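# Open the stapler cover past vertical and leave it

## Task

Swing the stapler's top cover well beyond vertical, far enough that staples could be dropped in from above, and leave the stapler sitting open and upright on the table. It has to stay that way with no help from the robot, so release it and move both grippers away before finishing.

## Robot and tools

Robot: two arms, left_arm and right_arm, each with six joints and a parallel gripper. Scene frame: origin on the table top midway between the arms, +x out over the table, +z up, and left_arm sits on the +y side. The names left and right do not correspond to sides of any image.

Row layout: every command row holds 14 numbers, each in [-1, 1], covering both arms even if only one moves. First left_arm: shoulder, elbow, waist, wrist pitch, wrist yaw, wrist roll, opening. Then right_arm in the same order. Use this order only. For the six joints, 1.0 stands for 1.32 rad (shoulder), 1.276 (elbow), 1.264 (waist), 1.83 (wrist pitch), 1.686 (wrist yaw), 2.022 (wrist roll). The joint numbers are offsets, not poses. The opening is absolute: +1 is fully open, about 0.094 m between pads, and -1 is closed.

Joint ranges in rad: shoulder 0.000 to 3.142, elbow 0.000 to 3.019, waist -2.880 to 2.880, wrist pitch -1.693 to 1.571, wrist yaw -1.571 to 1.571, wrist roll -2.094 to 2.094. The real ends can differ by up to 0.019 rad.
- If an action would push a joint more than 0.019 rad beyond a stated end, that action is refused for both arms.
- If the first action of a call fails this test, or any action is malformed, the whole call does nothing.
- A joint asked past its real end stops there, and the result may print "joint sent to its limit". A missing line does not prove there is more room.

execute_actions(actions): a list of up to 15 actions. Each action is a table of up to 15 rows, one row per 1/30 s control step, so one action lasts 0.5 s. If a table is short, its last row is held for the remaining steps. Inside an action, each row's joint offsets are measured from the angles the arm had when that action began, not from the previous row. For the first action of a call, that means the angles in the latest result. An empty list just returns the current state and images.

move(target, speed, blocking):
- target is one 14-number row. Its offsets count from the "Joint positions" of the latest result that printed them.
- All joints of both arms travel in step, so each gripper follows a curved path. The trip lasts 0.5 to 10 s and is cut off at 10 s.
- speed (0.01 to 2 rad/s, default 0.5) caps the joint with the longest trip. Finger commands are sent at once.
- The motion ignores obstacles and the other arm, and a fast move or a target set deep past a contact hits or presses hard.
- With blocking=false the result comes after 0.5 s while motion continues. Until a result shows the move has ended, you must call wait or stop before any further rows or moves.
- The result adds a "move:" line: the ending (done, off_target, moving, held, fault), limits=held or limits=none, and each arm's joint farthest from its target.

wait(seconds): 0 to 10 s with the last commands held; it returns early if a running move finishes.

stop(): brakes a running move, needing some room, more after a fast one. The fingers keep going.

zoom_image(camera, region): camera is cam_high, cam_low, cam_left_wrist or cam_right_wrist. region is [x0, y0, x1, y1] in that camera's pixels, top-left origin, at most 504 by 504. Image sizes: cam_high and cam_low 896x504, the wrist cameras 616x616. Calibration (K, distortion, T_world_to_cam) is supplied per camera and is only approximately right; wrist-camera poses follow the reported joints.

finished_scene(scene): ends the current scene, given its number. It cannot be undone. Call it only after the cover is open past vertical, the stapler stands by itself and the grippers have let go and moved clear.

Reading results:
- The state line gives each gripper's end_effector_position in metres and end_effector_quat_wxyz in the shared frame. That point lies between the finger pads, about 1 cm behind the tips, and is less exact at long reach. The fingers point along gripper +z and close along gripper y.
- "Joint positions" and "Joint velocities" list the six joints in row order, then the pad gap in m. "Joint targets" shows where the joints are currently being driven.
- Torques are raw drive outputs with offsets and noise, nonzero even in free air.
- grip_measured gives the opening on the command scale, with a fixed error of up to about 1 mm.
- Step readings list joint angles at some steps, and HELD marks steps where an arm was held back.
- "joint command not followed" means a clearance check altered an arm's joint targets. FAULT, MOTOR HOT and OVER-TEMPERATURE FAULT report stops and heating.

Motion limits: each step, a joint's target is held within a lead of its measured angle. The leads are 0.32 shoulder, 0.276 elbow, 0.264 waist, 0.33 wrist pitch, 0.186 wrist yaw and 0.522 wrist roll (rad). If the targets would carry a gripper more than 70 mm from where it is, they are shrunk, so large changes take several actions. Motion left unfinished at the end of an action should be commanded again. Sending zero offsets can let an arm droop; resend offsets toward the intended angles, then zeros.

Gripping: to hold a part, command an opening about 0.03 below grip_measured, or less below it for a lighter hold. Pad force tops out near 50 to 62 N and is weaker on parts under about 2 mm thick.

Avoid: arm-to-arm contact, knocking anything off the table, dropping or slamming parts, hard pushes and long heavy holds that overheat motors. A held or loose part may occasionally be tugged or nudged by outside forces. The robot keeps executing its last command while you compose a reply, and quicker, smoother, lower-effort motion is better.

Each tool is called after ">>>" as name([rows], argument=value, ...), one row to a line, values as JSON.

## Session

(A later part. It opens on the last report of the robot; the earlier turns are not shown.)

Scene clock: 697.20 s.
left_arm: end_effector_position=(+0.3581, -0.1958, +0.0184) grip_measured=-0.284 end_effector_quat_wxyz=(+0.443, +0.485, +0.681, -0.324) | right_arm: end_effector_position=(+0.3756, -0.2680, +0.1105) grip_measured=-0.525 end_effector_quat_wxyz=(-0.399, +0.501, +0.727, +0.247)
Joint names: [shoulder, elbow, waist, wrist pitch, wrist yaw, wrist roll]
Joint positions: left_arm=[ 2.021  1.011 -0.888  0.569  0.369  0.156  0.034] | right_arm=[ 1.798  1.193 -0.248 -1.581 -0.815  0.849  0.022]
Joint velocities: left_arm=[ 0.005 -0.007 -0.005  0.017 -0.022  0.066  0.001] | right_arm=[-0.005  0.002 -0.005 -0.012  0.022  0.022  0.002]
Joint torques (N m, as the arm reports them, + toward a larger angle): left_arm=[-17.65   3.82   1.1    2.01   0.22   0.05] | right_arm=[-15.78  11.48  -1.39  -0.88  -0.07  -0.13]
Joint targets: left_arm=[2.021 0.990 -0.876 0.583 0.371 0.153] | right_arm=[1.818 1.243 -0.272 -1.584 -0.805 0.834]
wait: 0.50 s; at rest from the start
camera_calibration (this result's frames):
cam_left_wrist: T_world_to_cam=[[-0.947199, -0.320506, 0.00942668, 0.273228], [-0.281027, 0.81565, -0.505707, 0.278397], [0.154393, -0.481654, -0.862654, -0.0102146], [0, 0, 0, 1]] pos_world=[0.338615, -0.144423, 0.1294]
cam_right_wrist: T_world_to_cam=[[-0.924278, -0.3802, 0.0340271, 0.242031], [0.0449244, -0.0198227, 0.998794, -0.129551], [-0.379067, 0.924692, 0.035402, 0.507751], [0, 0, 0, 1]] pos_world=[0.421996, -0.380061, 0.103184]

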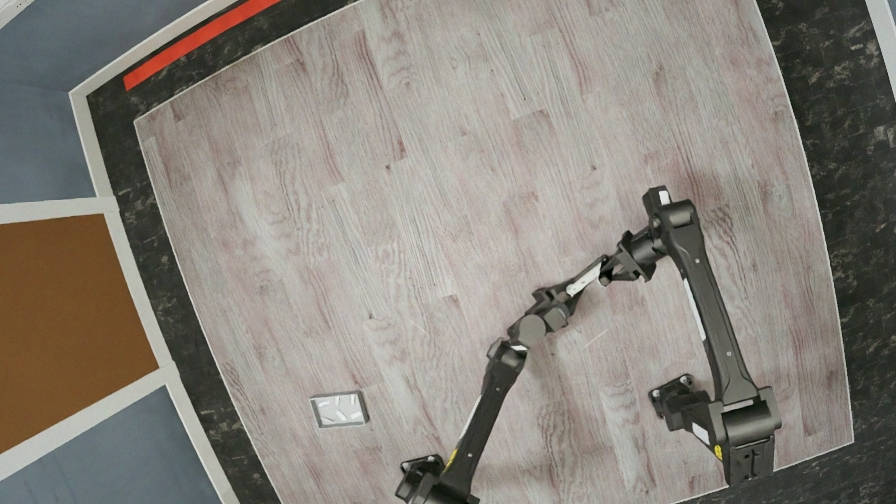

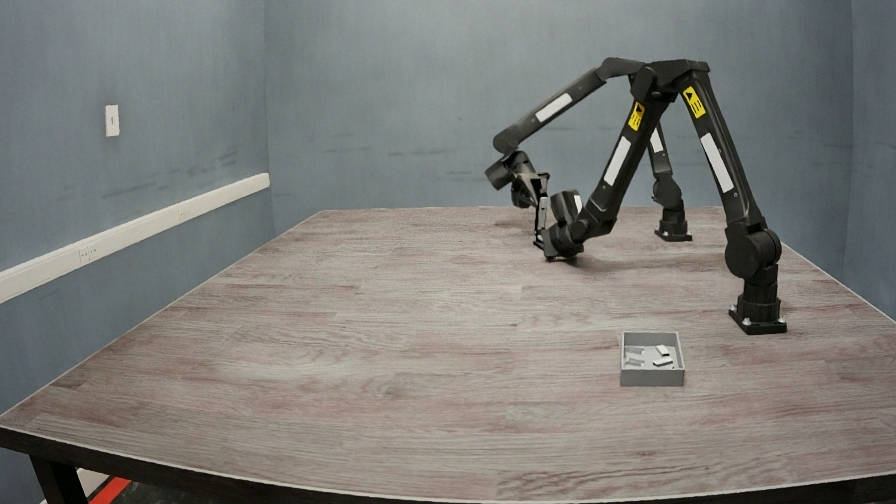

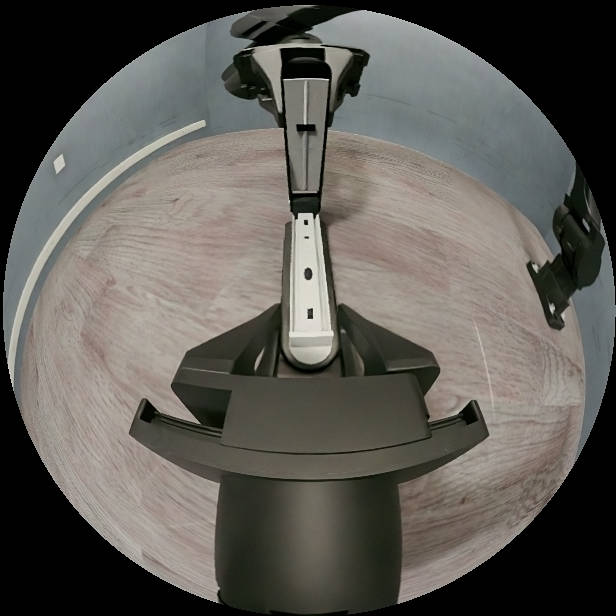

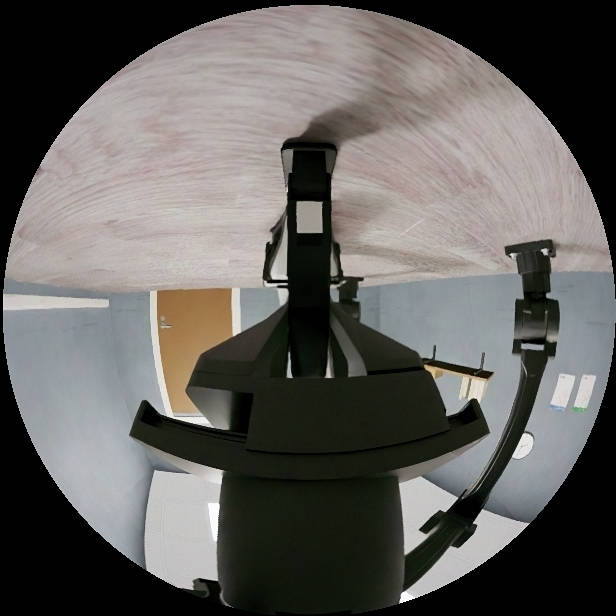

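>>> execute_actions([
  [[0,-0.0165,0.0095,0.0077,0.0012,-0.0015,-0.33, 0.0152,0.0392,-0.019,-0.0016,0.0059,-0.0074,-0.534],[0,-0.0165,0.0095,0.0077,0.0012,-0.0015,-0.33, 0.0164,0.0408,-0.0209,-0.0032,0.0066,-0.0088,-0.532],[0,-0.0165,0.0095,0.0077,0.0012,-0.0015,-0.33, 0.0177,0.0425,-0.0227,-0.0049,0.0073,-0.0102,-0.531],[0,-0.0165,0.0095,0.0077,0.0012,-0.0015,-0.33, 0.0189,0.0441,-0.0246,-0.0065,0.0079,-0.0116,-0.531],[0,-0.0165,0.0095,0.0077,0.0012,-0.0015,-0.33, 0.0202,0.0458,-0.0265,-0.0082,0.0086,-0.0131,-0.531],[0,-0.0165,0.0095,0.0077,0.0012,-0.0015,-0.33, 0.0214,0.0474,-0.0283,-0.0098,0.0093,-0.0145,-0.531],[0,-0.0165,0.0095,0.0077,0.0012,-0.0015,-0.33, 0.0227,0.0491,-0.0302,-0.0115,0.01,-0.0159,-0.531],[0,-0.0165,0.0095,0.0077,0.0012,-0.0015,-0.33, 0.0239,0.0507,-0.032,-0.0131,0.0106,-0.0173,-0.531],[0,-0.0165,0.0095,0.0077,0.0012,-0.0015,-0.33, 0.0251,0.0524,-0.0339,-0.0147,0.0113,-0.0187,-0.531],[0,-0.0165,0.0095,0.0077,0.0012,-0.0015,-0.33, 0.0264,0.054,-0.0358,-0.0164,0.012,-0.0201,-0.531],[0,-0.0165,0.0095,0.0077,0.0012,-0.0015,-0.33, 0.0276,0.0557,-0.0376,-0.018,0.0127,-0.0215,-0.531],[0,-0.0165,0.0095,0.0077,0.0012,-0.0015,-0.33, 0.0289,0.0573,-0.0395,-0.0197,0.0134,-0.023,-0.531],[0,-0.0165,0.0095,0.0077,0.0012,-0.0015,-0.33, 0.0301,0.059,-0.0414,-0.0213,0.014,-0.0244,-0.531],[0,-0.0165,0.0095,0.0077,0.0012,-0.0015,-0.33, 0.0314,0.0606,-0.0432,-0.023,0.0147,-0.0258,-0.531],[0,-0.0165,0.0095,0.0077,0.0012,-0.0015,-0.33, 0.0326,0.0623,-0.0451,-0.0246,0.0154,-0.0272,-0.531]],
])

>>> wait(seconds=0.4)

Scene clock: 735.27 s.
left_arm: end_effector_position=(+0.3581, -0.1958, +0.0184) grip_measured=-0.284 end_effector_quat_wxyz=(+0.443, +0.485, +0.681, -0.324) | right_arm: end_effector_position=(+0.3802, -0.2810, +0.1119) grip_measured=-0.522 end_effector_quat_wxyz=(-0.399, +0.502, +0.726, +0.248)
Joint names: [shoulder, elbow, waist, wrist pitch, wrist yaw, wrist roll]
Joint positions: left_arm=[ 2.021  1.011 -0.888  0.569  0.369  0.156  0.034] | right_arm=[ 1.812  1.215 -0.277 -1.612 -0.802  0.817  0.022]
Joint velocities: left_arm=[ 0.005 -0.012 -0.015 -0.012 -0.051  0.007 -0.   ] | right_arm=[ 0.054  0.071 -0.073 -0.085 -0.007 -0.11   0.001]
Joint torques (N m, as the arm reports them, + toward a larger angle): left_arm=[-17.81   3.84   1.4    2.01   0.23   0.06] | right_arm=[-15.14  11.74  -1.01  -1.11  -0.01  -0.09]
Joint targets: left_arm=[2.021 0.990 -0.876 0.583 0.371 0.153] | right_arm=[1.841 1.272 -0.305 -1.626 -0.789 0.794]
Step readings (joint positions):
0: left_arm=[2.021 1.011 -0.888 0.569 0.369 0.156] | right_arm=[1.798 1.193 -0.248 -1.581 -0.815 0.849]
1: left_arm=[2.021 1.011 -0.888 0.569 0.369 0.156] | right_arm=[1.798 1.193 -0.248 -1.581 -0.815 0.849]
2: left_arm=[2.021 1.011 -0.888 0.569 0.369 0.156] | right_arm=[1.798 1.193 -0.248 -1.581 -0.815 0.849]
4: left_arm=[2.021 1.011 -0.888 0.569 0.369 0.156] | right_arm=[1.798 1.193 -0.249 -1.582 -0.814 0.847]
8: left_arm=[2.021 1.011 -0.888 0.569 0.369 0.156] | right_arm=[1.801 1.200 -0.257 -1.591 -0.809 0.839]
15: Joint positions above
camera_calibration (this result's frames):
cam_left_wrist: T_world_to_cam=[[-0.947199, -0.320506, 0.00942668, 0.273228], [-0.281027, 0.81565, -0.505707, 0.278397], [0.154393, -0.481654, -0.862654, -0.0102146], [0, 0, 0, 1]] pos_world=[0.338615, -0.144423, 0.1294]
cam_right_wrist: T_world_to_cam=[[-0.925591, -0.377077, 0.0330755, 0.242803], [0.0446428, -0.0219755, 0.998761, -0.131871], [-0.375884, 0.925921, 0.0371741, 0.52049], [0, 0, 0, 1]] pos_world=[0.426267, -0.393275, 0.104328]

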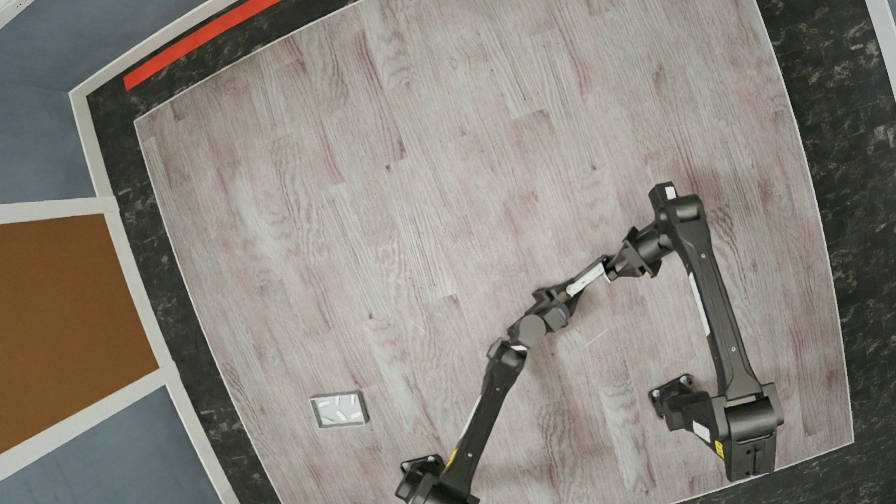

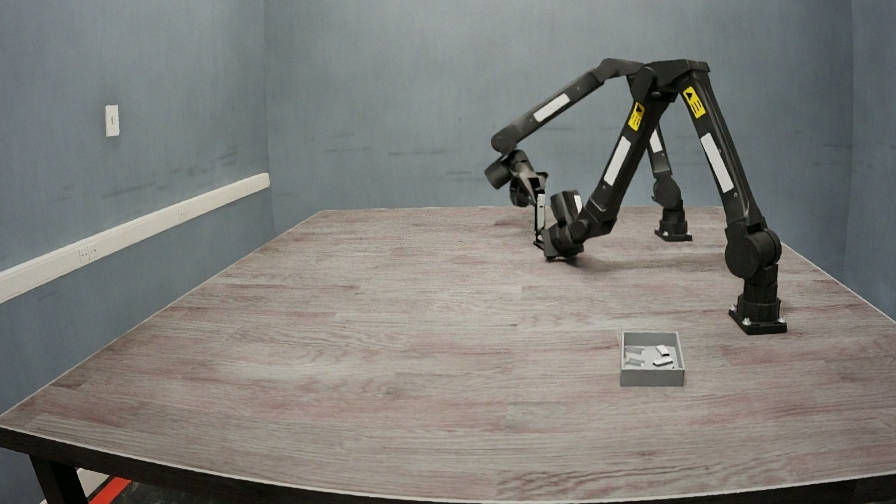

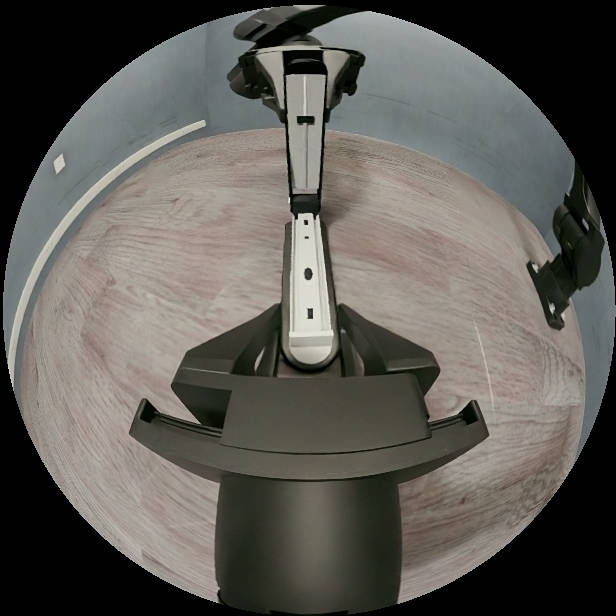

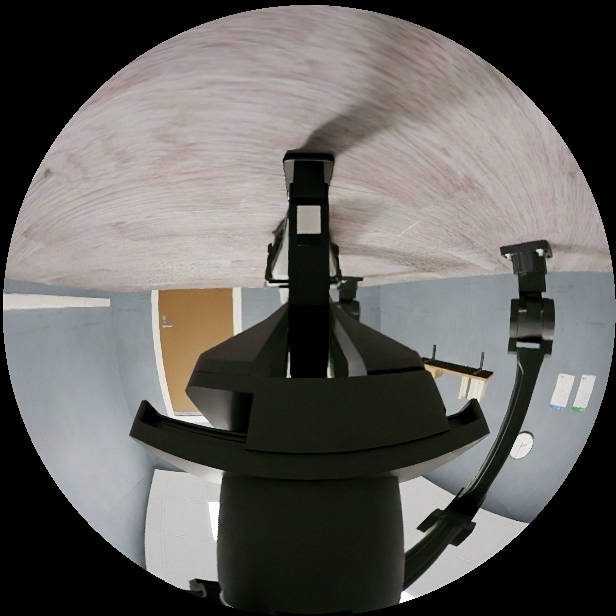

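Scene clock: 735.67 s.
left_arm: end_effector_position=(+0.3581, -0.1958, +0.0184) grip_measured=-0.284 end_effector_quat_wxyz=(+0.443, +0.485, +0.681, -0.324) | right_arm: end_effector_position=(+0.3809, -0.2833, +0.1118) grip_measured=-0.522 end_effector_quat_wxyz=(-0.399, +0.501, +0.726, +0.250)
Joint names: [shoulder, elbow, waist, wrist pitch, wrist yaw, wrist roll]
Joint positions: left_arm=[ 2.021  1.011 -0.888  0.569  0.369  0.156  0.034] | right_arm=[ 1.816  1.219 -0.282 -1.618 -0.8    0.808  0.022]
Joint velocities: left_arm=[ 0.005 -0.002  0.015 -0.022  0.007  0.022  0.   ] | right_arm=[ 0.005  0.007 -0.005 -0.002 -0.037 -0.022 -0.001]
Joint torques (N m, as the arm reports them, + toward a larger angle): left_arm=[-17.65   3.99   1.23   2.06   0.23   0.05] | right_arm=[-15.67  11.67  -0.92  -1.11   0.01  -0.12]
Joint targets: left_arm=[2.021 0.990 -0.876 0.583 0.371 0.153] | right_arm=[1.841 1.272 -0.304 -1.626 -0.789 0.794]
wait: 0.40 s; at rest by 0.30 s
camera_calibration (this result's frames):
cam_left_wrist: T_world_to_cam=[[-0.947199, -0.320506, 0.00942668, 0.273228], [-0.281027, 0.81565, -0.505707, 0.278397], [0.154393, -0.481654, -0.862654, -0.0102146], [0, 0, 0, 1]] pos_world=[0.338615, -0.144423, 0.1294]
cam_right_wrist: T_world_to_cam=[[-0.925447, -0.377585, 0.0312656, 0.242608], [0.0438481, -0.0247709, 0.998731, -0.132432], [-0.376331, 0.925644, 0.0394806, 0.522682], [0, 0, 0, 1]] pos_world=[0.42703, -0.395493, 0.104043]

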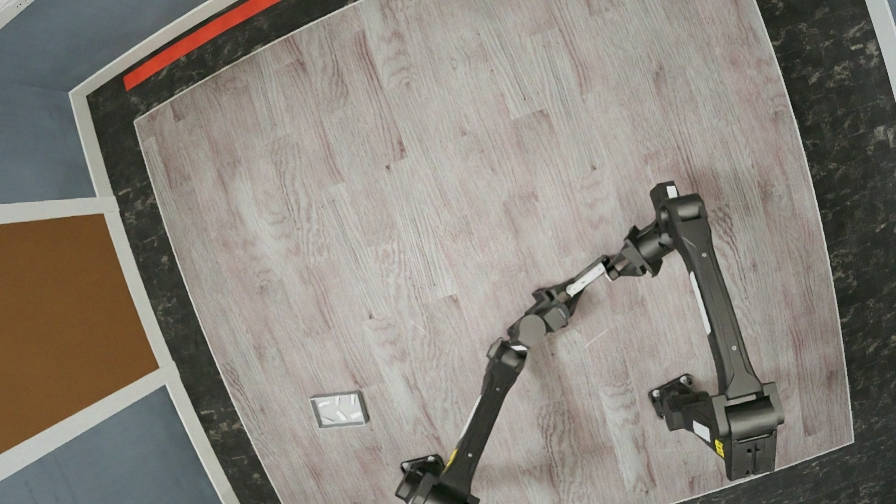

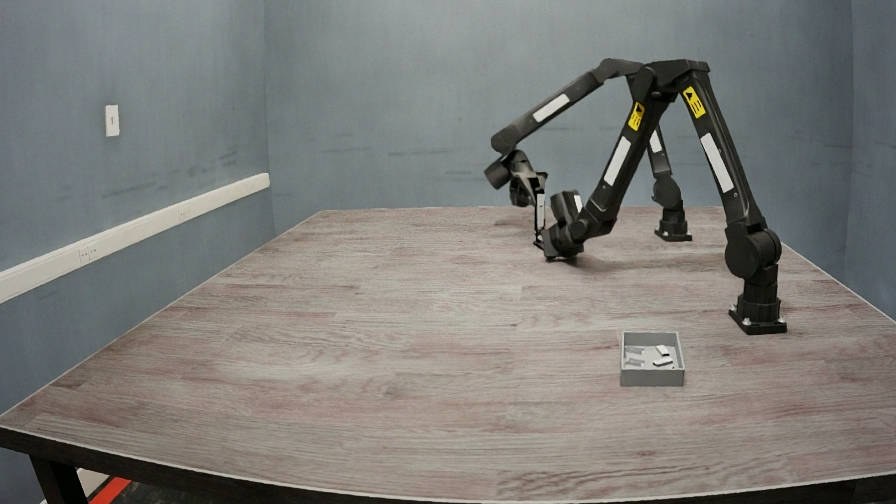

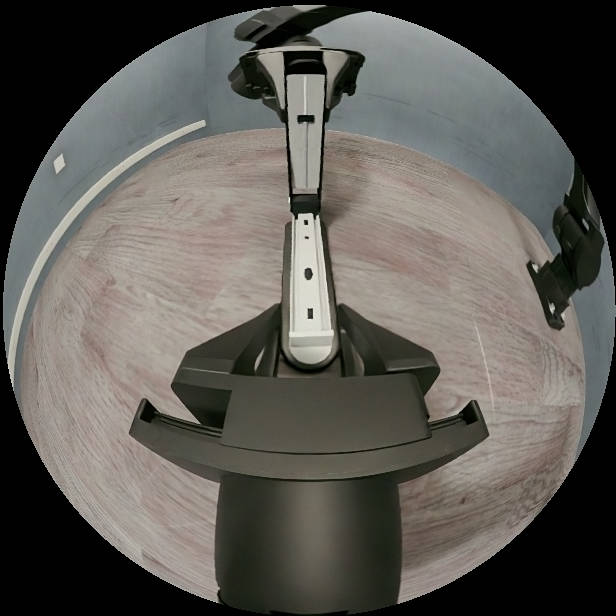

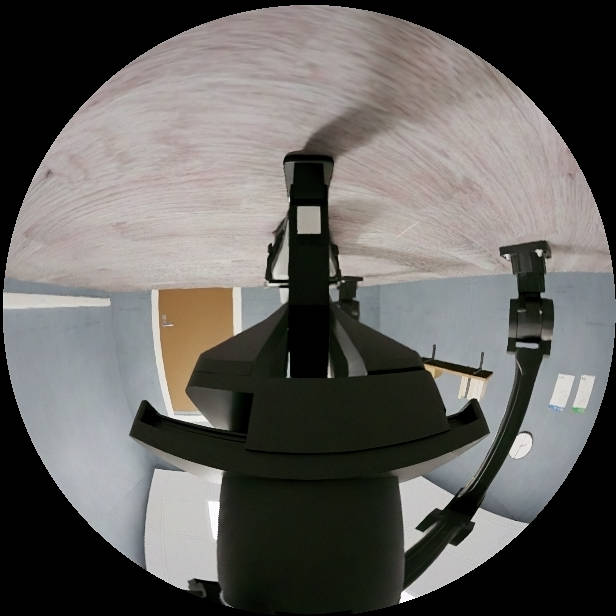

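>>> execute_actions([
  [[0,-0.0165,0.0095,0.0077,0.0012,-0.0015,-0.33, 0.0205,0.0435,-0.0197,-0.0058,0.0077,-0.0084,-0.531],[0,-0.0165,0.0095,0.0077,0.0012,-0.0015,-0.33, 0.0222,0.0455,-0.0219,-0.0072,0.009,-0.0099,-0.531],[0,-0.0165,0.0095,0.0077,0.0012,-0.0015,-0.33, 0.0238,0.0475,-0.0242,-0.0087,0.0102,-0.0114,-0.531],[0,-0.0165,0.0095,0.0077,0.0012,-0.0015,-0.33, 0.0255,0.0496,-0.0264,-0.0101,0.0114,-0.0128,-0.531],[0,-0.0165,0.0095,0.0077,0.0012,-0.0015,-0.33, 0.0271,0.0516,-0.0287,-0.0115,0.0126,-0.0143,-0.531],[0,-0.0165,0.0095,0.0077,0.0012,-0.0015,-0.33, 0.0288,0.0536,-0.0309,-0.0129,0.0139,-0.0158,-0.531],[0,-0.0165,0.0095,0.0077,0.0012,-0.0015,-0.33, 0.0304,0.0556,-0.0332,-0.0143,0.0151,-0.0173,-0.531],[0,-0.0165,0.0095,0.0077,0.0012,-0.0015,-0.33, 0.0321,0.0576,-0.0354,-0.0158,0.0163,-0.0188,-0.531],[0,-0.0165,0.0095,0.0077,0.0012,-0.0015,-0.33, 0.0337,0.0596,-0.0377,-0.0172,0.0175,-0.0203,-0.531],[0,-0.0165,0.0095,0.0077,0.0012,-0.0015,-0.33, 0.0354,0.0616,-0.0399,-0.0186,0.0188,-0.0218,-0.531],[0,-0.0165,0.0095,0.0077,0.0012,-0.0015,-0.33, 0.037,0.0636,-0.0422,-0.02,0.02,-0.0233,-0.531],[0,-0.0165,0.0095,0.0077,0.0012,-0.0015,-0.33, 0.0387,0.0657,-0.0444,-0.0214,0.0212,-0.0247,-0.531],[0,-0.0165,0.0095,0.0077,0.0012,-0.0015,-0.33, 0.0403,0.0677,-0.0467,-0.0229,0.0224,-0.0262,-0.531],[0,-0.0165,0.0095,0.0077,0.0012,-0.0015,-0.33, 0.042,0.0697,-0.0489,-0.0243,0.0237,-0.0277,-0.531],[0,-0.0165,0.0095,0.0077,0.0012,-0.0015,-0.33, 0.0436,0.0717,-0.0512,-0.0257,0.0249,-0.0292,-0.531]],
  [[0,-0.0165,0.0095,0.0077,0.0012,-0.0015,-0.33, 0.0239,0.0462,-0.0241,-0.0083,0.0086,-0.0127,-0.531],[0,-0.0165,0.0095,0.0077,0.0012,-0.0015,-0.33, 0.0257,0.0477,-0.0259,-0.0089,0.0095,-0.0139,-0.531],[0,-0.0165,0.0095,0.0077,0.0012,-0.0015,-0.33, 0.0276,0.0492,-0.0278,-0.0095,0.0104,-0.0152,-0.531],[0,-0.0165,0.0095,0.0077,0.0012,-0.0015,-0.33, 0.0295,0.0506,-0.0296,-0.0102,0.0114,-0.0164,-0.531],[0,-0.0165,0.0095,0.0077,0.0012,-0.0015,-0.33, 0.0313,0.0521,-0.0315,-0.0108,0.0123,-0.0177,-0.531],[0,-0.0165,0.0095,0.0077,0.0012,-0.0015,-0.33, 0.0332,0.0536,-0.0334,-0.0114,0.0132,-0.0189,-0.531],[0,-0.0165,0.0095,0.0077,0.0012,-0.0015,-0.33, 0.0351,0.0551,-0.0352,-0.012,0.0141,-0.0202,-0.531],[0,-0.0165,0.0095,0.0077,0.0012,-0.0015,-0.33, 0.0369,0.0566,-0.0371,-0.0126,0.015,-0.0214,-0.531],[0,-0.0165,0.0095,0.0077,0.0012,-0.0015,-0.33, 0.0388,0.0581,-0.0389,-0.0132,0.0159,-0.0227,-0.531],[0,-0.0165,0.0095,0.0077,0.0012,-0.0015,-0.33, 0.0407,0.0596,-0.0408,-0.0138,0.0168,-0.0239,-0.531],[0,-0.0165,0.0095,0.0077,0.0012,-0.0015,-0.33, 0.0425,0.0611,-0.0427,-0.0144,0.0177,-0.0252,-0.531],[0,-0.0165,0.0095,0.0077,0.0012,-0.0015,-0.33, 0.0444,0.0625,-0.0445,-0.0151,0.0187,-0.0264,-0.531],[0,-0.0165,0.0095,0.0077,0.0012,-0.0015,-0.33, 0.0463,0.064,-0.0464,-0.0157,0.0196,-0.0277,-0.531],[0,-0.0165,0.0095,0.0077,0.0012,-0.0015,-0.33, 0.0481,0.0655,-0.0482,-0.0163,0.0205,-0.0289,-0.531],[0,-0.0165,0.0095,0.0077,0.0012,-0.0015,-0.33, 0.05,0.067,-0.0501,-0.0169,0.0214,-0.0302,-0.531]],
])

>>> wait(seconds=0.4)

Scene clock: 755.50 s.
left_arm: end_effector_position=(+0.3581, -0.1958, +0.0184) grip_measured=-0.284 end_effector_quat_wxyz=(+0.442, +0.483, +0.682, -0.325) | right_arm: end_effector_position=(+0.3937, -0.3157, +0.1048) grip_measured=-0.522 end_effector_quat_wxyz=(-0.399, +0.498, +0.729, +0.248)
Joint names: [shoulder, elbow, waist, wrist pitch, wrist yaw, wrist roll]
Joint positions: left_arm=[ 2.021  1.011 -0.888  0.569  0.369  0.151  0.034] | right_arm=[ 1.876  1.282 -0.346 -1.674 -0.755  0.73   0.022]
Joint velocities: left_arm=[-0.005 -0.002  0.005 -0.012 -0.081 -0.051 -0.   ] | right_arm=[ 0.063  0.037 -0.063 -0.037 -0.007 -0.066  0.   ]
Joint torques (N m, as the arm reports them, + toward a larger angle): left_arm=[-17.63   3.82   1.69   1.98   0.23   0.08] | right_arm=[-16.27  11.88  -1.75  -1.02   0.26  -0.07]
Joint targets: left_arm=[2.021 0.990 -0.876 0.583 0.371 0.150] | right_arm=[1.909 1.339 -0.379 -1.682 -0.738 0.709]
Step readings (joint positions; steps 1 to 15: 1st action; 16 to 30: 2nd action):
0: left_arm=[2.021 1.011 -0.888 0.569 0.369 0.156] | right_arm=[1.816 1.219 -0.282 -1.618 -0.800 0.808]
1: left_arm=[2.021 1.011 -0.888 0.569 0.369 0.156] | right_arm=[1.816 1.219 -0.282 -1.618 -0.800 0.808]
2: left_arm=[2.021 1.011 -0.888 0.569 0.369 0.156] | right_arm=[1.817 1.220 -0.282 -1.619 -0.799 0.807]
4: left_arm=[2.021 1.011 -0.888 0.569 0.369 0.155] | right_arm=[1.819 1.224 -0.283 -1.624 -0.797 0.804]
8: left_arm=[2.021 1.011 -0.888 0.569 0.369 0.154] | right_arm=[1.828 1.235 -0.292 -1.634 -0.788 0.794]
15: left_arm=[2.021 1.011 -0.888 0.569 0.369 0.153] | right_arm=[1.843 1.253 -0.315 -1.651 -0.774 0.770]
16: left_arm=[2.021 1.011 -0.888 0.569 0.369 0.153] | right_arm=[1.845 1.255 -0.318 -1.654 -0.773 0.767]
17: left_arm=[2.021 1.011 -0.888 0.569 0.369 0.153] | right_arm=[1.848 1.257 -0.320 -1.656 -0.772 0.764]
19: left_arm=[2.021 1.011 -0.888 0.569 0.369 0.153] | right_arm=[1.852 1.261 -0.323 -1.659 -0.770 0.759]
23: left_arm=[2.021 1.011 -0.888 0.569 0.369 0.152] | right_arm=[1.860 1.268 -0.330 -1.665 -0.765 0.749]
30: Joint positions above
camera_calibration (this result's frames):
cam_left_wrist: T_world_to_cam=[[-0.946621, -0.322075, 0.0132756, 0.272643], [-0.284235, 0.814563, -0.505665, 0.279333], [0.152048, -0.482447, -0.862628, -0.00953034], [0, 0, 0, 1]] pos_world=[0.338935, -0.144321, 0.129408]
cam_right_wrist: T_world_to_cam=[[-0.922386, -0.38508, 0.0302861, 0.238925], [0.0422957, -0.0227532, 0.998846, -0.125555], [-0.383947, 0.922602, 0.0372745, 0.559993], [0, 0, 0, 1]] pos_world=[0.440699, -0.427502, 0.0973008]

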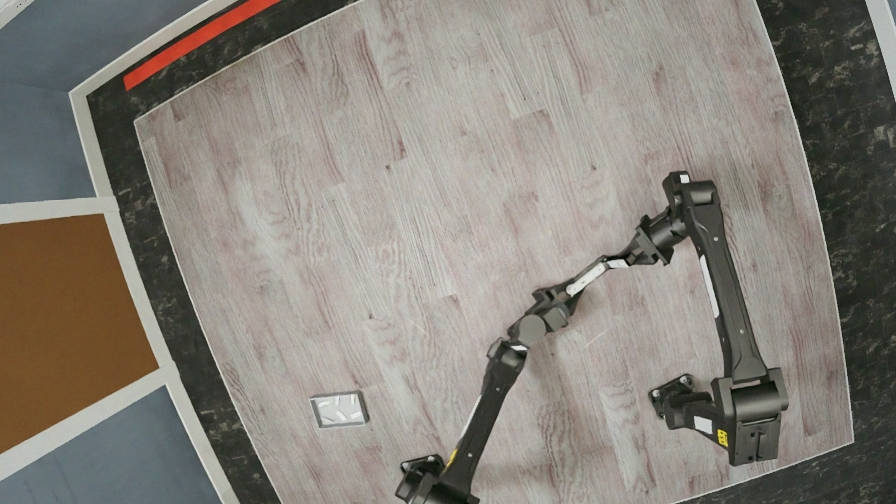

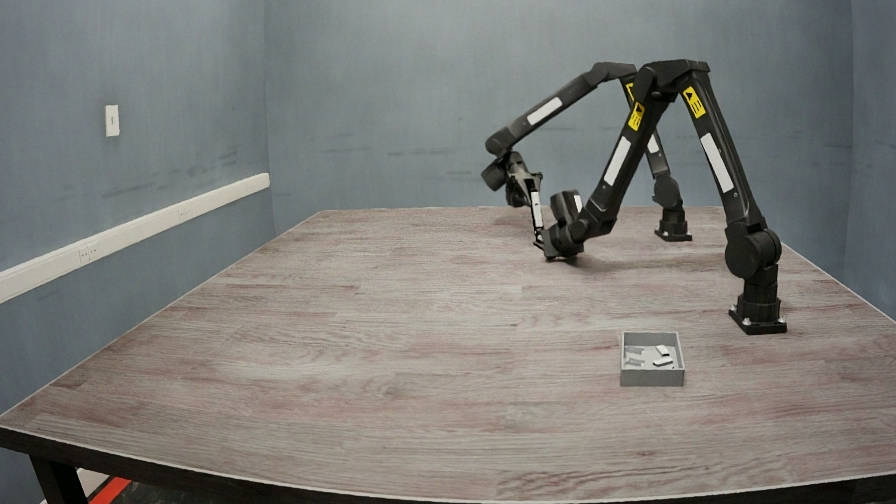

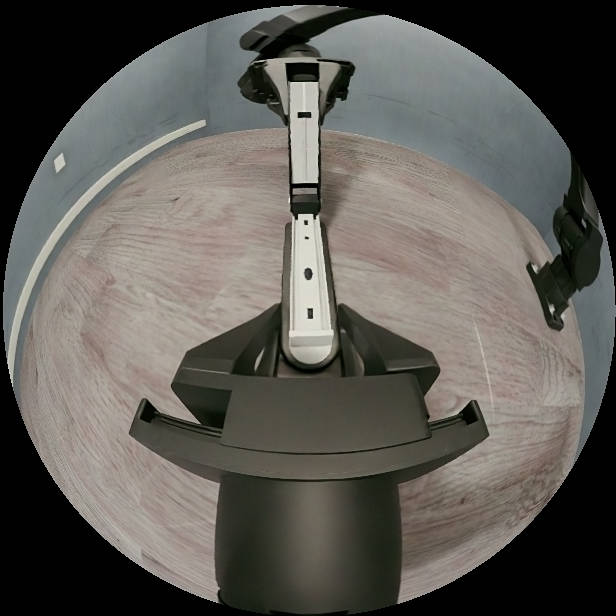

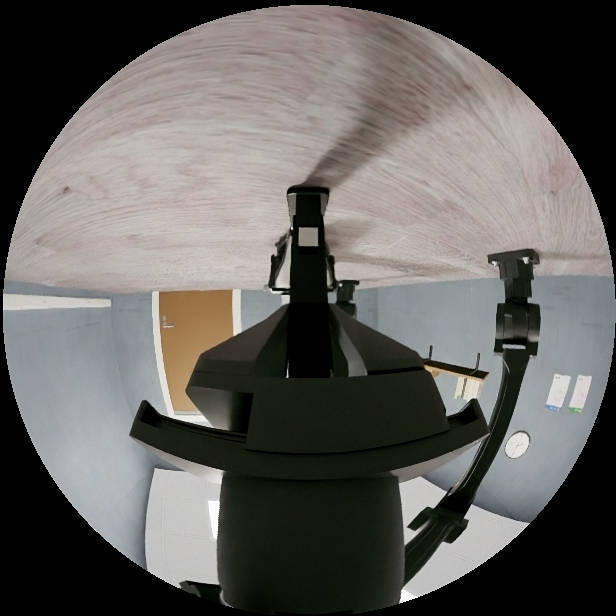

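Scene clock: 755.90 s.
left_arm: end_effector_position=(+0.3581, -0.1958, +0.0184) grip_measured=-0.284 end_effector_quat_wxyz=(+0.442, +0.483, +0.682, -0.325) | right_arm: end_effector_position=(+0.3945, -0.3189, +0.1031) grip_measured=-0.522 end_effector_quat_wxyz=(-0.399, +0.498, +0.728, +0.249)
Joint names: [shoulder, elbow, waist, wrist pitch, wrist yaw, wrist roll]
Joint positions: left_arm=[ 2.021  1.011 -0.888  0.569  0.369  0.151  0.034] | right_arm=[ 1.883  1.286 -0.353 -1.676 -0.753  0.721  0.022]
Joint velocities: left_arm=[-0.005 -0.002  0.005  0.017  0.037 -0.066  0.   ] | right_arm=[-0.005 -0.007 -0.015 -0.002  0.007 -0.081 -0.001]
Joint torques (N m, as the arm reports them, + toward a larger angle): left_arm=[-17.82   3.84   1.32   2.01   0.24   0.05] | right_arm=[-16.19  11.61  -1.41  -1.12   0.2   -0.09]
Joint targets: left_arm=[2.021 0.990 -0.876 0.583 0.371 0.150] | right_arm=[1.909 1.339 -0.379 -1.682 -0.738 0.709]
wait: 0.40 s; at rest by 0.30 s
camera_calibration (this result's frames):
cam_left_wrist: T_world_to_cam=[[-0.946621, -0.322075, 0.0132756, 0.272643], [-0.284235, 0.814563, -0.505665, 0.279333], [0.152048, -0.482447, -0.862628, -0.00953034], [0, 0, 0, 1]] pos_world=[0.338935, -0.144321, 0.129408]
cam_right_wrist: T_world_to_cam=[[-0.922864, -0.384098, 0.0281102, 0.239265], [0.0411505, -0.0257727, 0.998821, -0.124453], [-0.38292, 0.922933, 0.0395905, 0.562837], [0, 0, 0, 1]] pos_world=[0.441452, -0.430767, 0.0952979]

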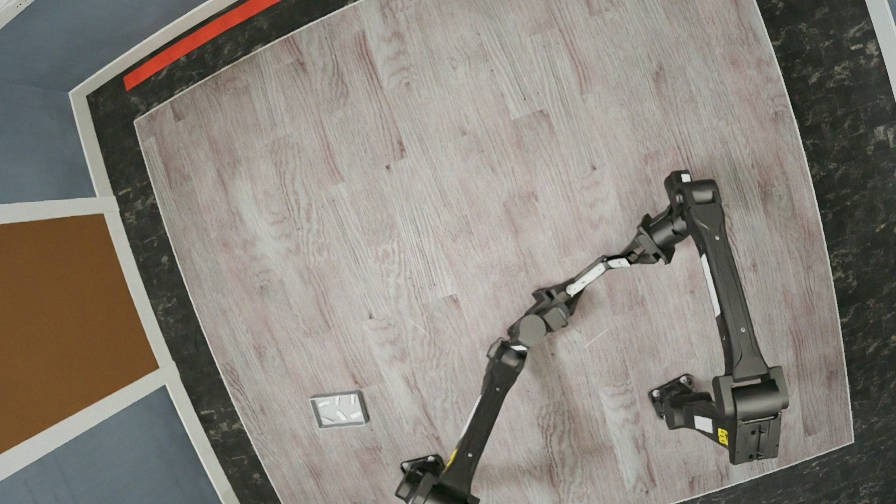

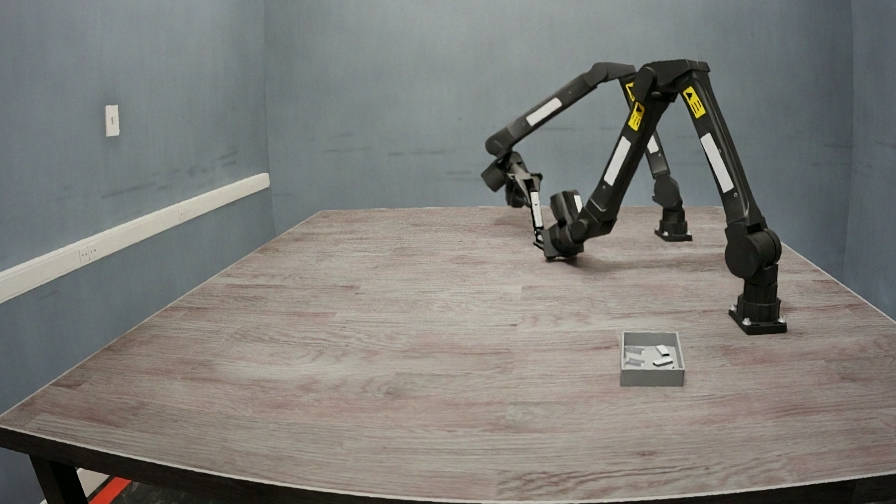

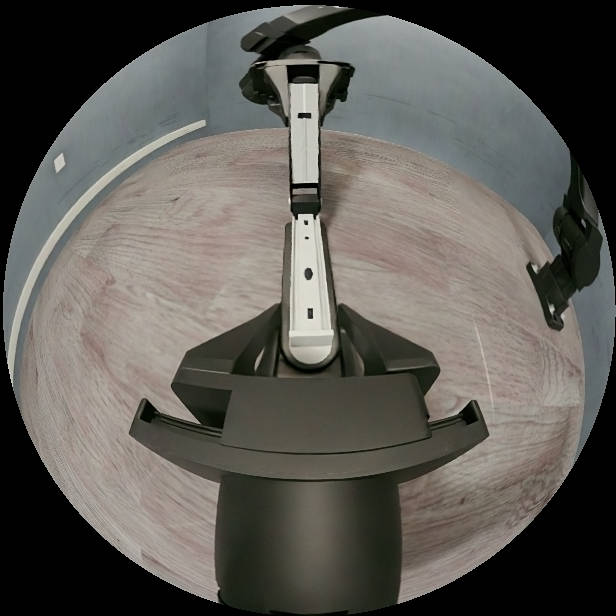

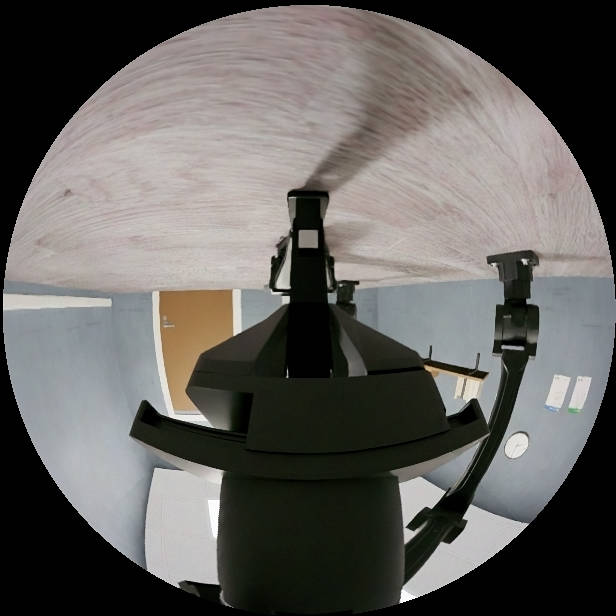

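>>> execute_actions([
  [[0,-0.0165,0.0095,0.0077,0.0012,0,-0.33, 0.0216,0.0427,-0.0222,-0.0033,0.0098,-0.0065,-0.531],[0,-0.0165,0.0095,0.0077,0.0012,0,-0.33, 0.0234,0.0438,-0.0238,-0.0034,0.0106,-0.0072,-0.531],[0,-0.0165,0.0095,0.0077,0.0012,0,-0.33, 0.0253,0.045,-0.0253,-0.0034,0.0115,-0.0078,-0.531],[0,-0.0165,0.0095,0.0077,0.0012,0,-0.33, 0.0272,0.0461,-0.0269,-0.0034,0.0124,-0.0084,-0.531],[0,-0.0165,0.0095,0.0077,0.0012,0,-0.33, 0.029,0.0473,-0.0285,-0.0035,0.0132,-0.009,-0.531],[0,-0.0165,0.0095,0.0077,0.0012,0,-0.33, 0.0309,0.0484,-0.0301,-0.0035,0.0141,-0.0097,-0.531],[0,-0.0165,0.0095,0.0077,0.0012,0,-0.33, 0.0328,0.0496,-0.0317,-0.0035,0.015,-0.0103,-0.531],[0,-0.0165,0.0095,0.0077,0.0012,0,-0.33, 0.0346,0.0507,-0.0332,-0.0036,0.0158,-0.0109,-0.531],[0,-0.0165,0.0095,0.0077,0.0012,0,-0.33, 0.0365,0.0519,-0.0348,-0.0036,0.0167,-0.0115,-0.531],[0,-0.0165,0.0095,0.0077,0.0012,0,-0.33, 0.0384,0.053,-0.0364,-0.0036,0.0176,-0.0122,-0.531],[0,-0.0165,0.0095,0.0077,0.0012,0,-0.33, 0.0402,0.0542,-0.038,-0.0037,0.0184,-0.0128,-0.531],[0,-0.0165,0.0095,0.0077,0.0012,0,-0.33, 0.0421,0.0553,-0.0396,-0.0037,0.0193,-0.0134,-0.531],[0,-0.0165,0.0095,0.0077,0.0012,0,-0.33, 0.044,0.0565,-0.0411,-0.0037,0.0202,-0.014,-0.531],[0,-0.0165,0.0095,0.0077,0.0012,0,-0.33, 0.0458,0.0576,-0.0427,-0.0038,0.021,-0.0147,-0.531],[0,-0.0165,0.0095,0.0077,0.0012,0,-0.33, 0.0477,0.0588,-0.0443,-0.0038,0.0219,-0.0153,-0.531]],
])

>>> wait(seconds=0.4)

Scene clock: 773.23 s.
left_arm: end_effector_position=(+0.3581, -0.1958, +0.0184) grip_measured=-0.284 end_effector_quat_wxyz=(+0.442, +0.483, +0.682, -0.325) | right_arm: end_effector_position=(+0.3994, -0.3313, +0.0950) grip_measured=-0.522 end_effector_quat_wxyz=(-0.398, +0.499, +0.729, +0.247)
Joint names: [shoulder, elbow, waist, wrist pitch, wrist yaw, wrist roll]
Joint positions: left_arm=[ 2.021  1.011 -0.888  0.569  0.369  0.151  0.034] | right_arm=[ 1.911  1.305 -0.375 -1.678 -0.734  0.703  0.022]
Joint velocities: left_arm=[-0.015 -0.002 -0.005 -0.002 -0.007 -0.051 -0.001] | right_arm=[ 0.083  0.032 -0.054 -0.002  0.081 -0.081 -0.   ]
Joint torques (N m, as the arm reports them, + toward a larger angle): left_arm=[-17.75   3.93   1.6    1.97   0.21   0.06] | right_arm=[-16.72  11.32  -2.25  -1.11   0.33  -0.02]
Joint targets: left_arm=[2.021 0.990 -0.876 0.583 0.371 0.152] | right_arm=[1.946 1.361 -0.409 -1.683 -0.716 0.690]
Step readings (joint positions):
0: left_arm=[2.021 1.011 -0.888 0.569 0.369 0.151] | right_arm=[1.883 1.286 -0.353 -1.676 -0.753 0.721]
1: left_arm=[2.021 1.011 -0.888 0.569 0.369 0.151] | right_arm=[1.883 1.286 -0.353 -1.676 -0.753 0.721]
2: left_arm=[2.021 1.011 -0.888 0.569 0.369 0.151] | right_arm=[1.883 1.286 -0.353 -1.676 -0.752 0.721]
4: left_arm=[2.021 1.011 -0.888 0.569 0.369 0.151] | right_arm=[1.885 1.288 -0.353 -1.677 -0.750 0.720]
8: left_arm=[2.021 1.011 -0.888 0.569 0.369 0.151] | right_arm=[1.892 1.295 -0.359 -1.678 -0.743 0.715]
15: Joint positions above
camera_calibration (this result's frames):
cam_left_wrist: T_world_to_cam=[[-0.946568, -0.322217, 0.0136255, 0.27259], [-0.284527, 0.814464, -0.505661, 0.279418], [0.151835, -0.482519, -0.862625, -0.00946821], [0, 0, 0, 1]] pos_world=[0.338964, -0.144311, 0.129409]
cam_right_wrist: T_world_to_cam=[[-0.922926, -0.383827, 0.0297428, 0.239177], [0.0405574, -0.0201111, 0.998975, -0.114739], [-0.382835, 0.923186, 0.0341281, 0.577056], [0, 0, 0, 1]] pos_world=[0.446314, -0.443235, 0.0878133]

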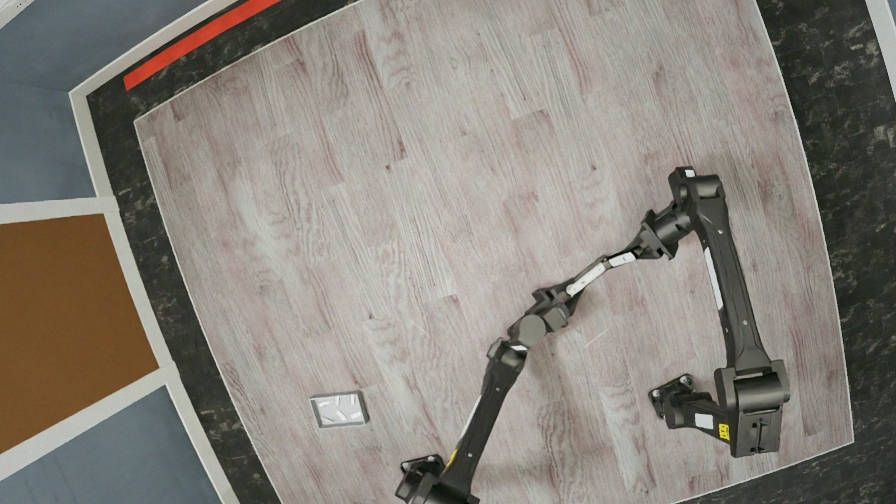

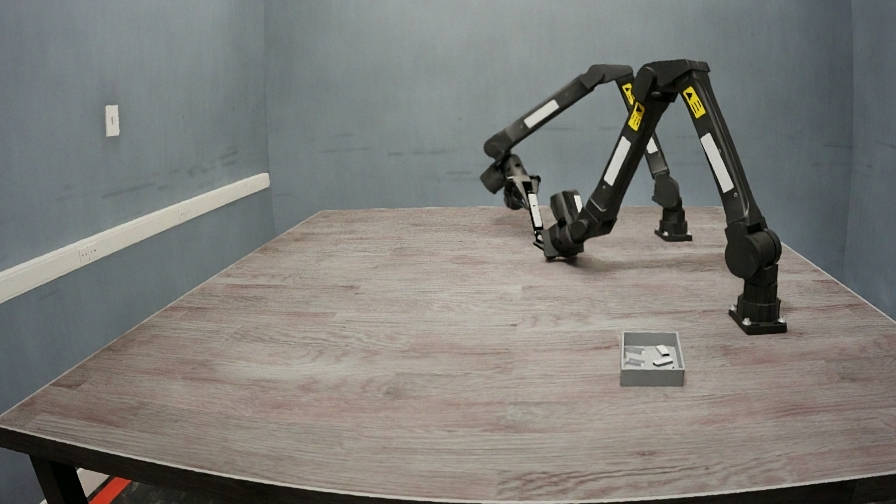

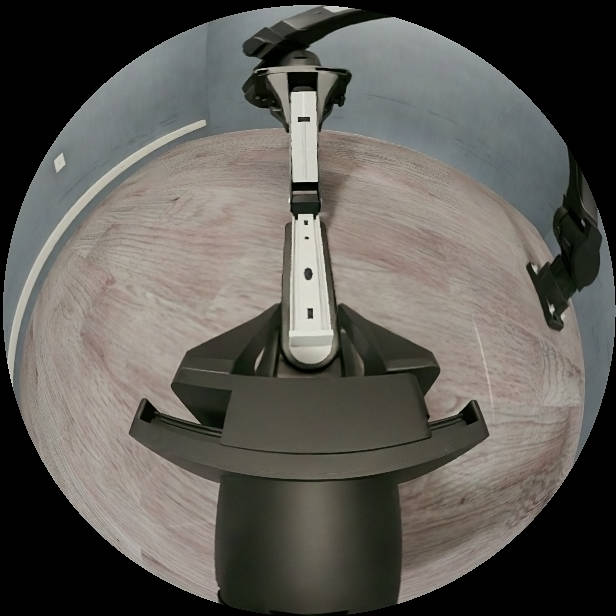

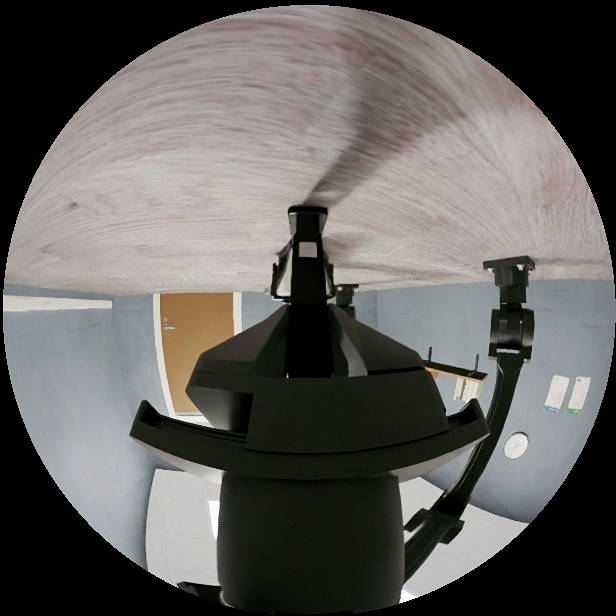

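Scene clock: 773.63 s.
left_arm: end_effector_position=(+0.3581, -0.1958, +0.0184) grip_measured=-0.284 end_effector_quat_wxyz=(+0.442, +0.483, +0.682, -0.325) | right_arm: end_effector_position=(+0.4002, -0.3337, +0.0928) grip_measured=-0.522 end_effector_quat_wxyz=(-0.398, +0.499, +0.728, +0.248)
Joint names: [shoulder, elbow, waist, wrist pitch, wrist yaw, wrist roll]
Joint positions: left_arm=[ 2.021  1.011 -0.888  0.569  0.369  0.151  0.034] | right_arm=[ 1.918  1.308 -0.38  -1.678 -0.733  0.698  0.022]
Joint velocities: left_arm=[-0.005 -0.007 -0.005  0.012 -0.051  0.051  0.001] | right_arm=[-0.005 -0.007 -0.024 -0.017 -0.022  0.051 -0.   ]
Joint torques (N m, as the arm reports them, + toward a larger angle): left_arm=[-17.76   3.77   1.43   2.03   0.24   0.07] | right_arm=[-16.99  11.45  -1.5   -1.1    0.31  -0.04]
Joint targets: left_arm=[2.021 0.990 -0.876 0.583 0.371 0.152] | right_arm=[1.946 1.361 -0.409 -1.683 -0.716 0.690]
wait: 0.40 s; at rest by 0.27 s
camera_calibration (this result's frames):
cam_left_wrist: T_world_to_cam=[[-0.946568, -0.322217, 0.0136255, 0.27259], [-0.284527, 0.814464, -0.505661, 0.279418], [0.151835, -0.482519, -0.862625, -0.00946821], [0, 0, 0, 1]] pos_world=[0.338964, -0.144311, 0.129409]
cam_right_wrist: T_world_to_cam=[[-0.923371, -0.382779, 0.0294248, 0.239657], [0.0407444, -0.0214972, 0.998938, -0.113217], [-0.38174, 0.92359, 0.035446, 0.579229], [0, 0, 0, 1]] pos_world=[0.44702, -0.445668, 0.0855133]

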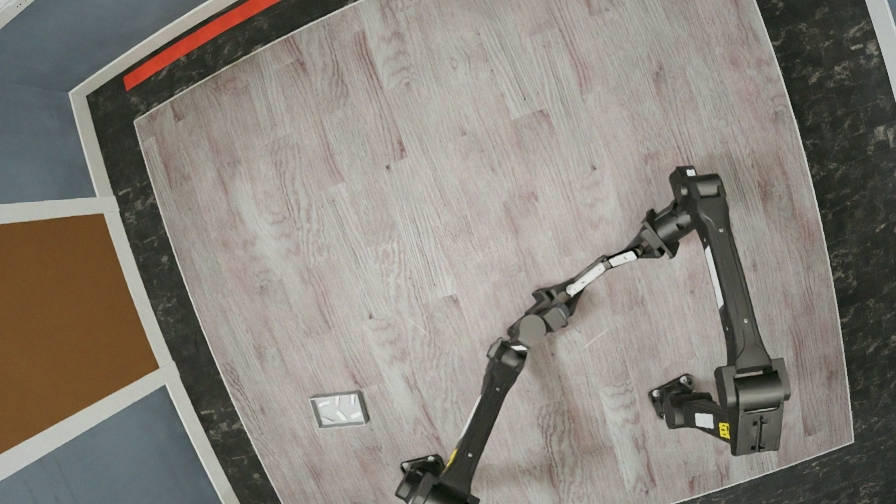

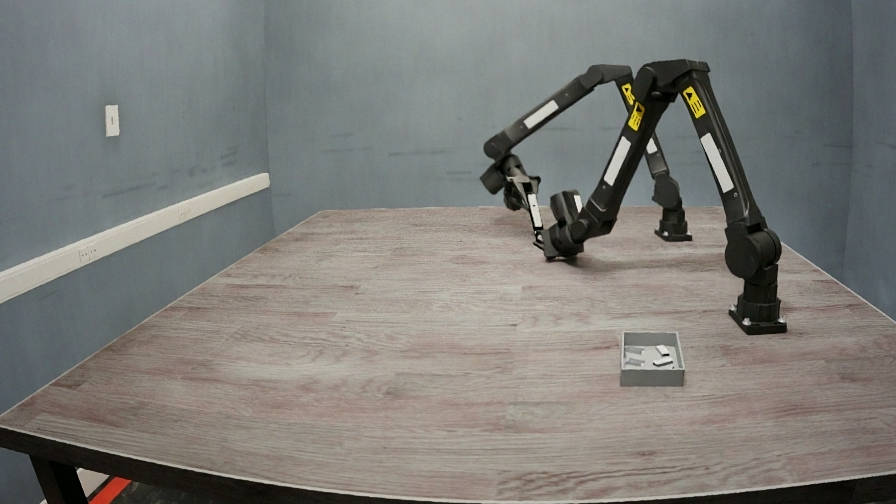

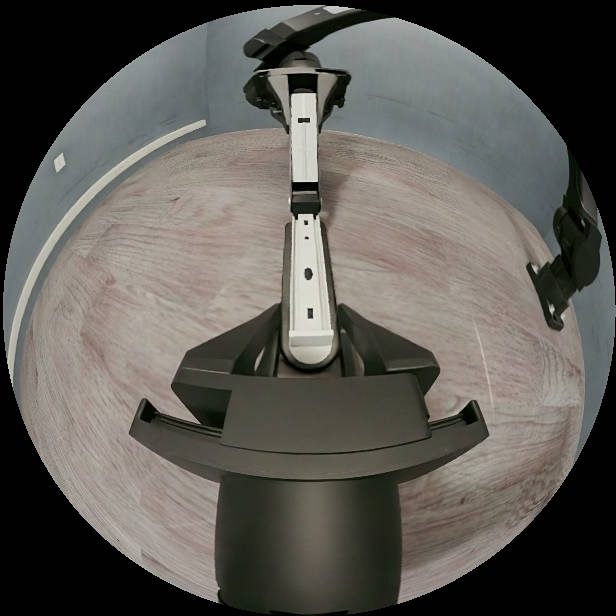

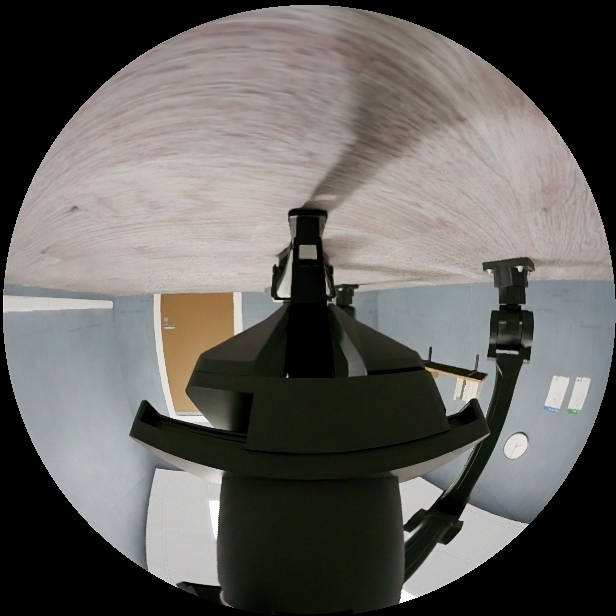

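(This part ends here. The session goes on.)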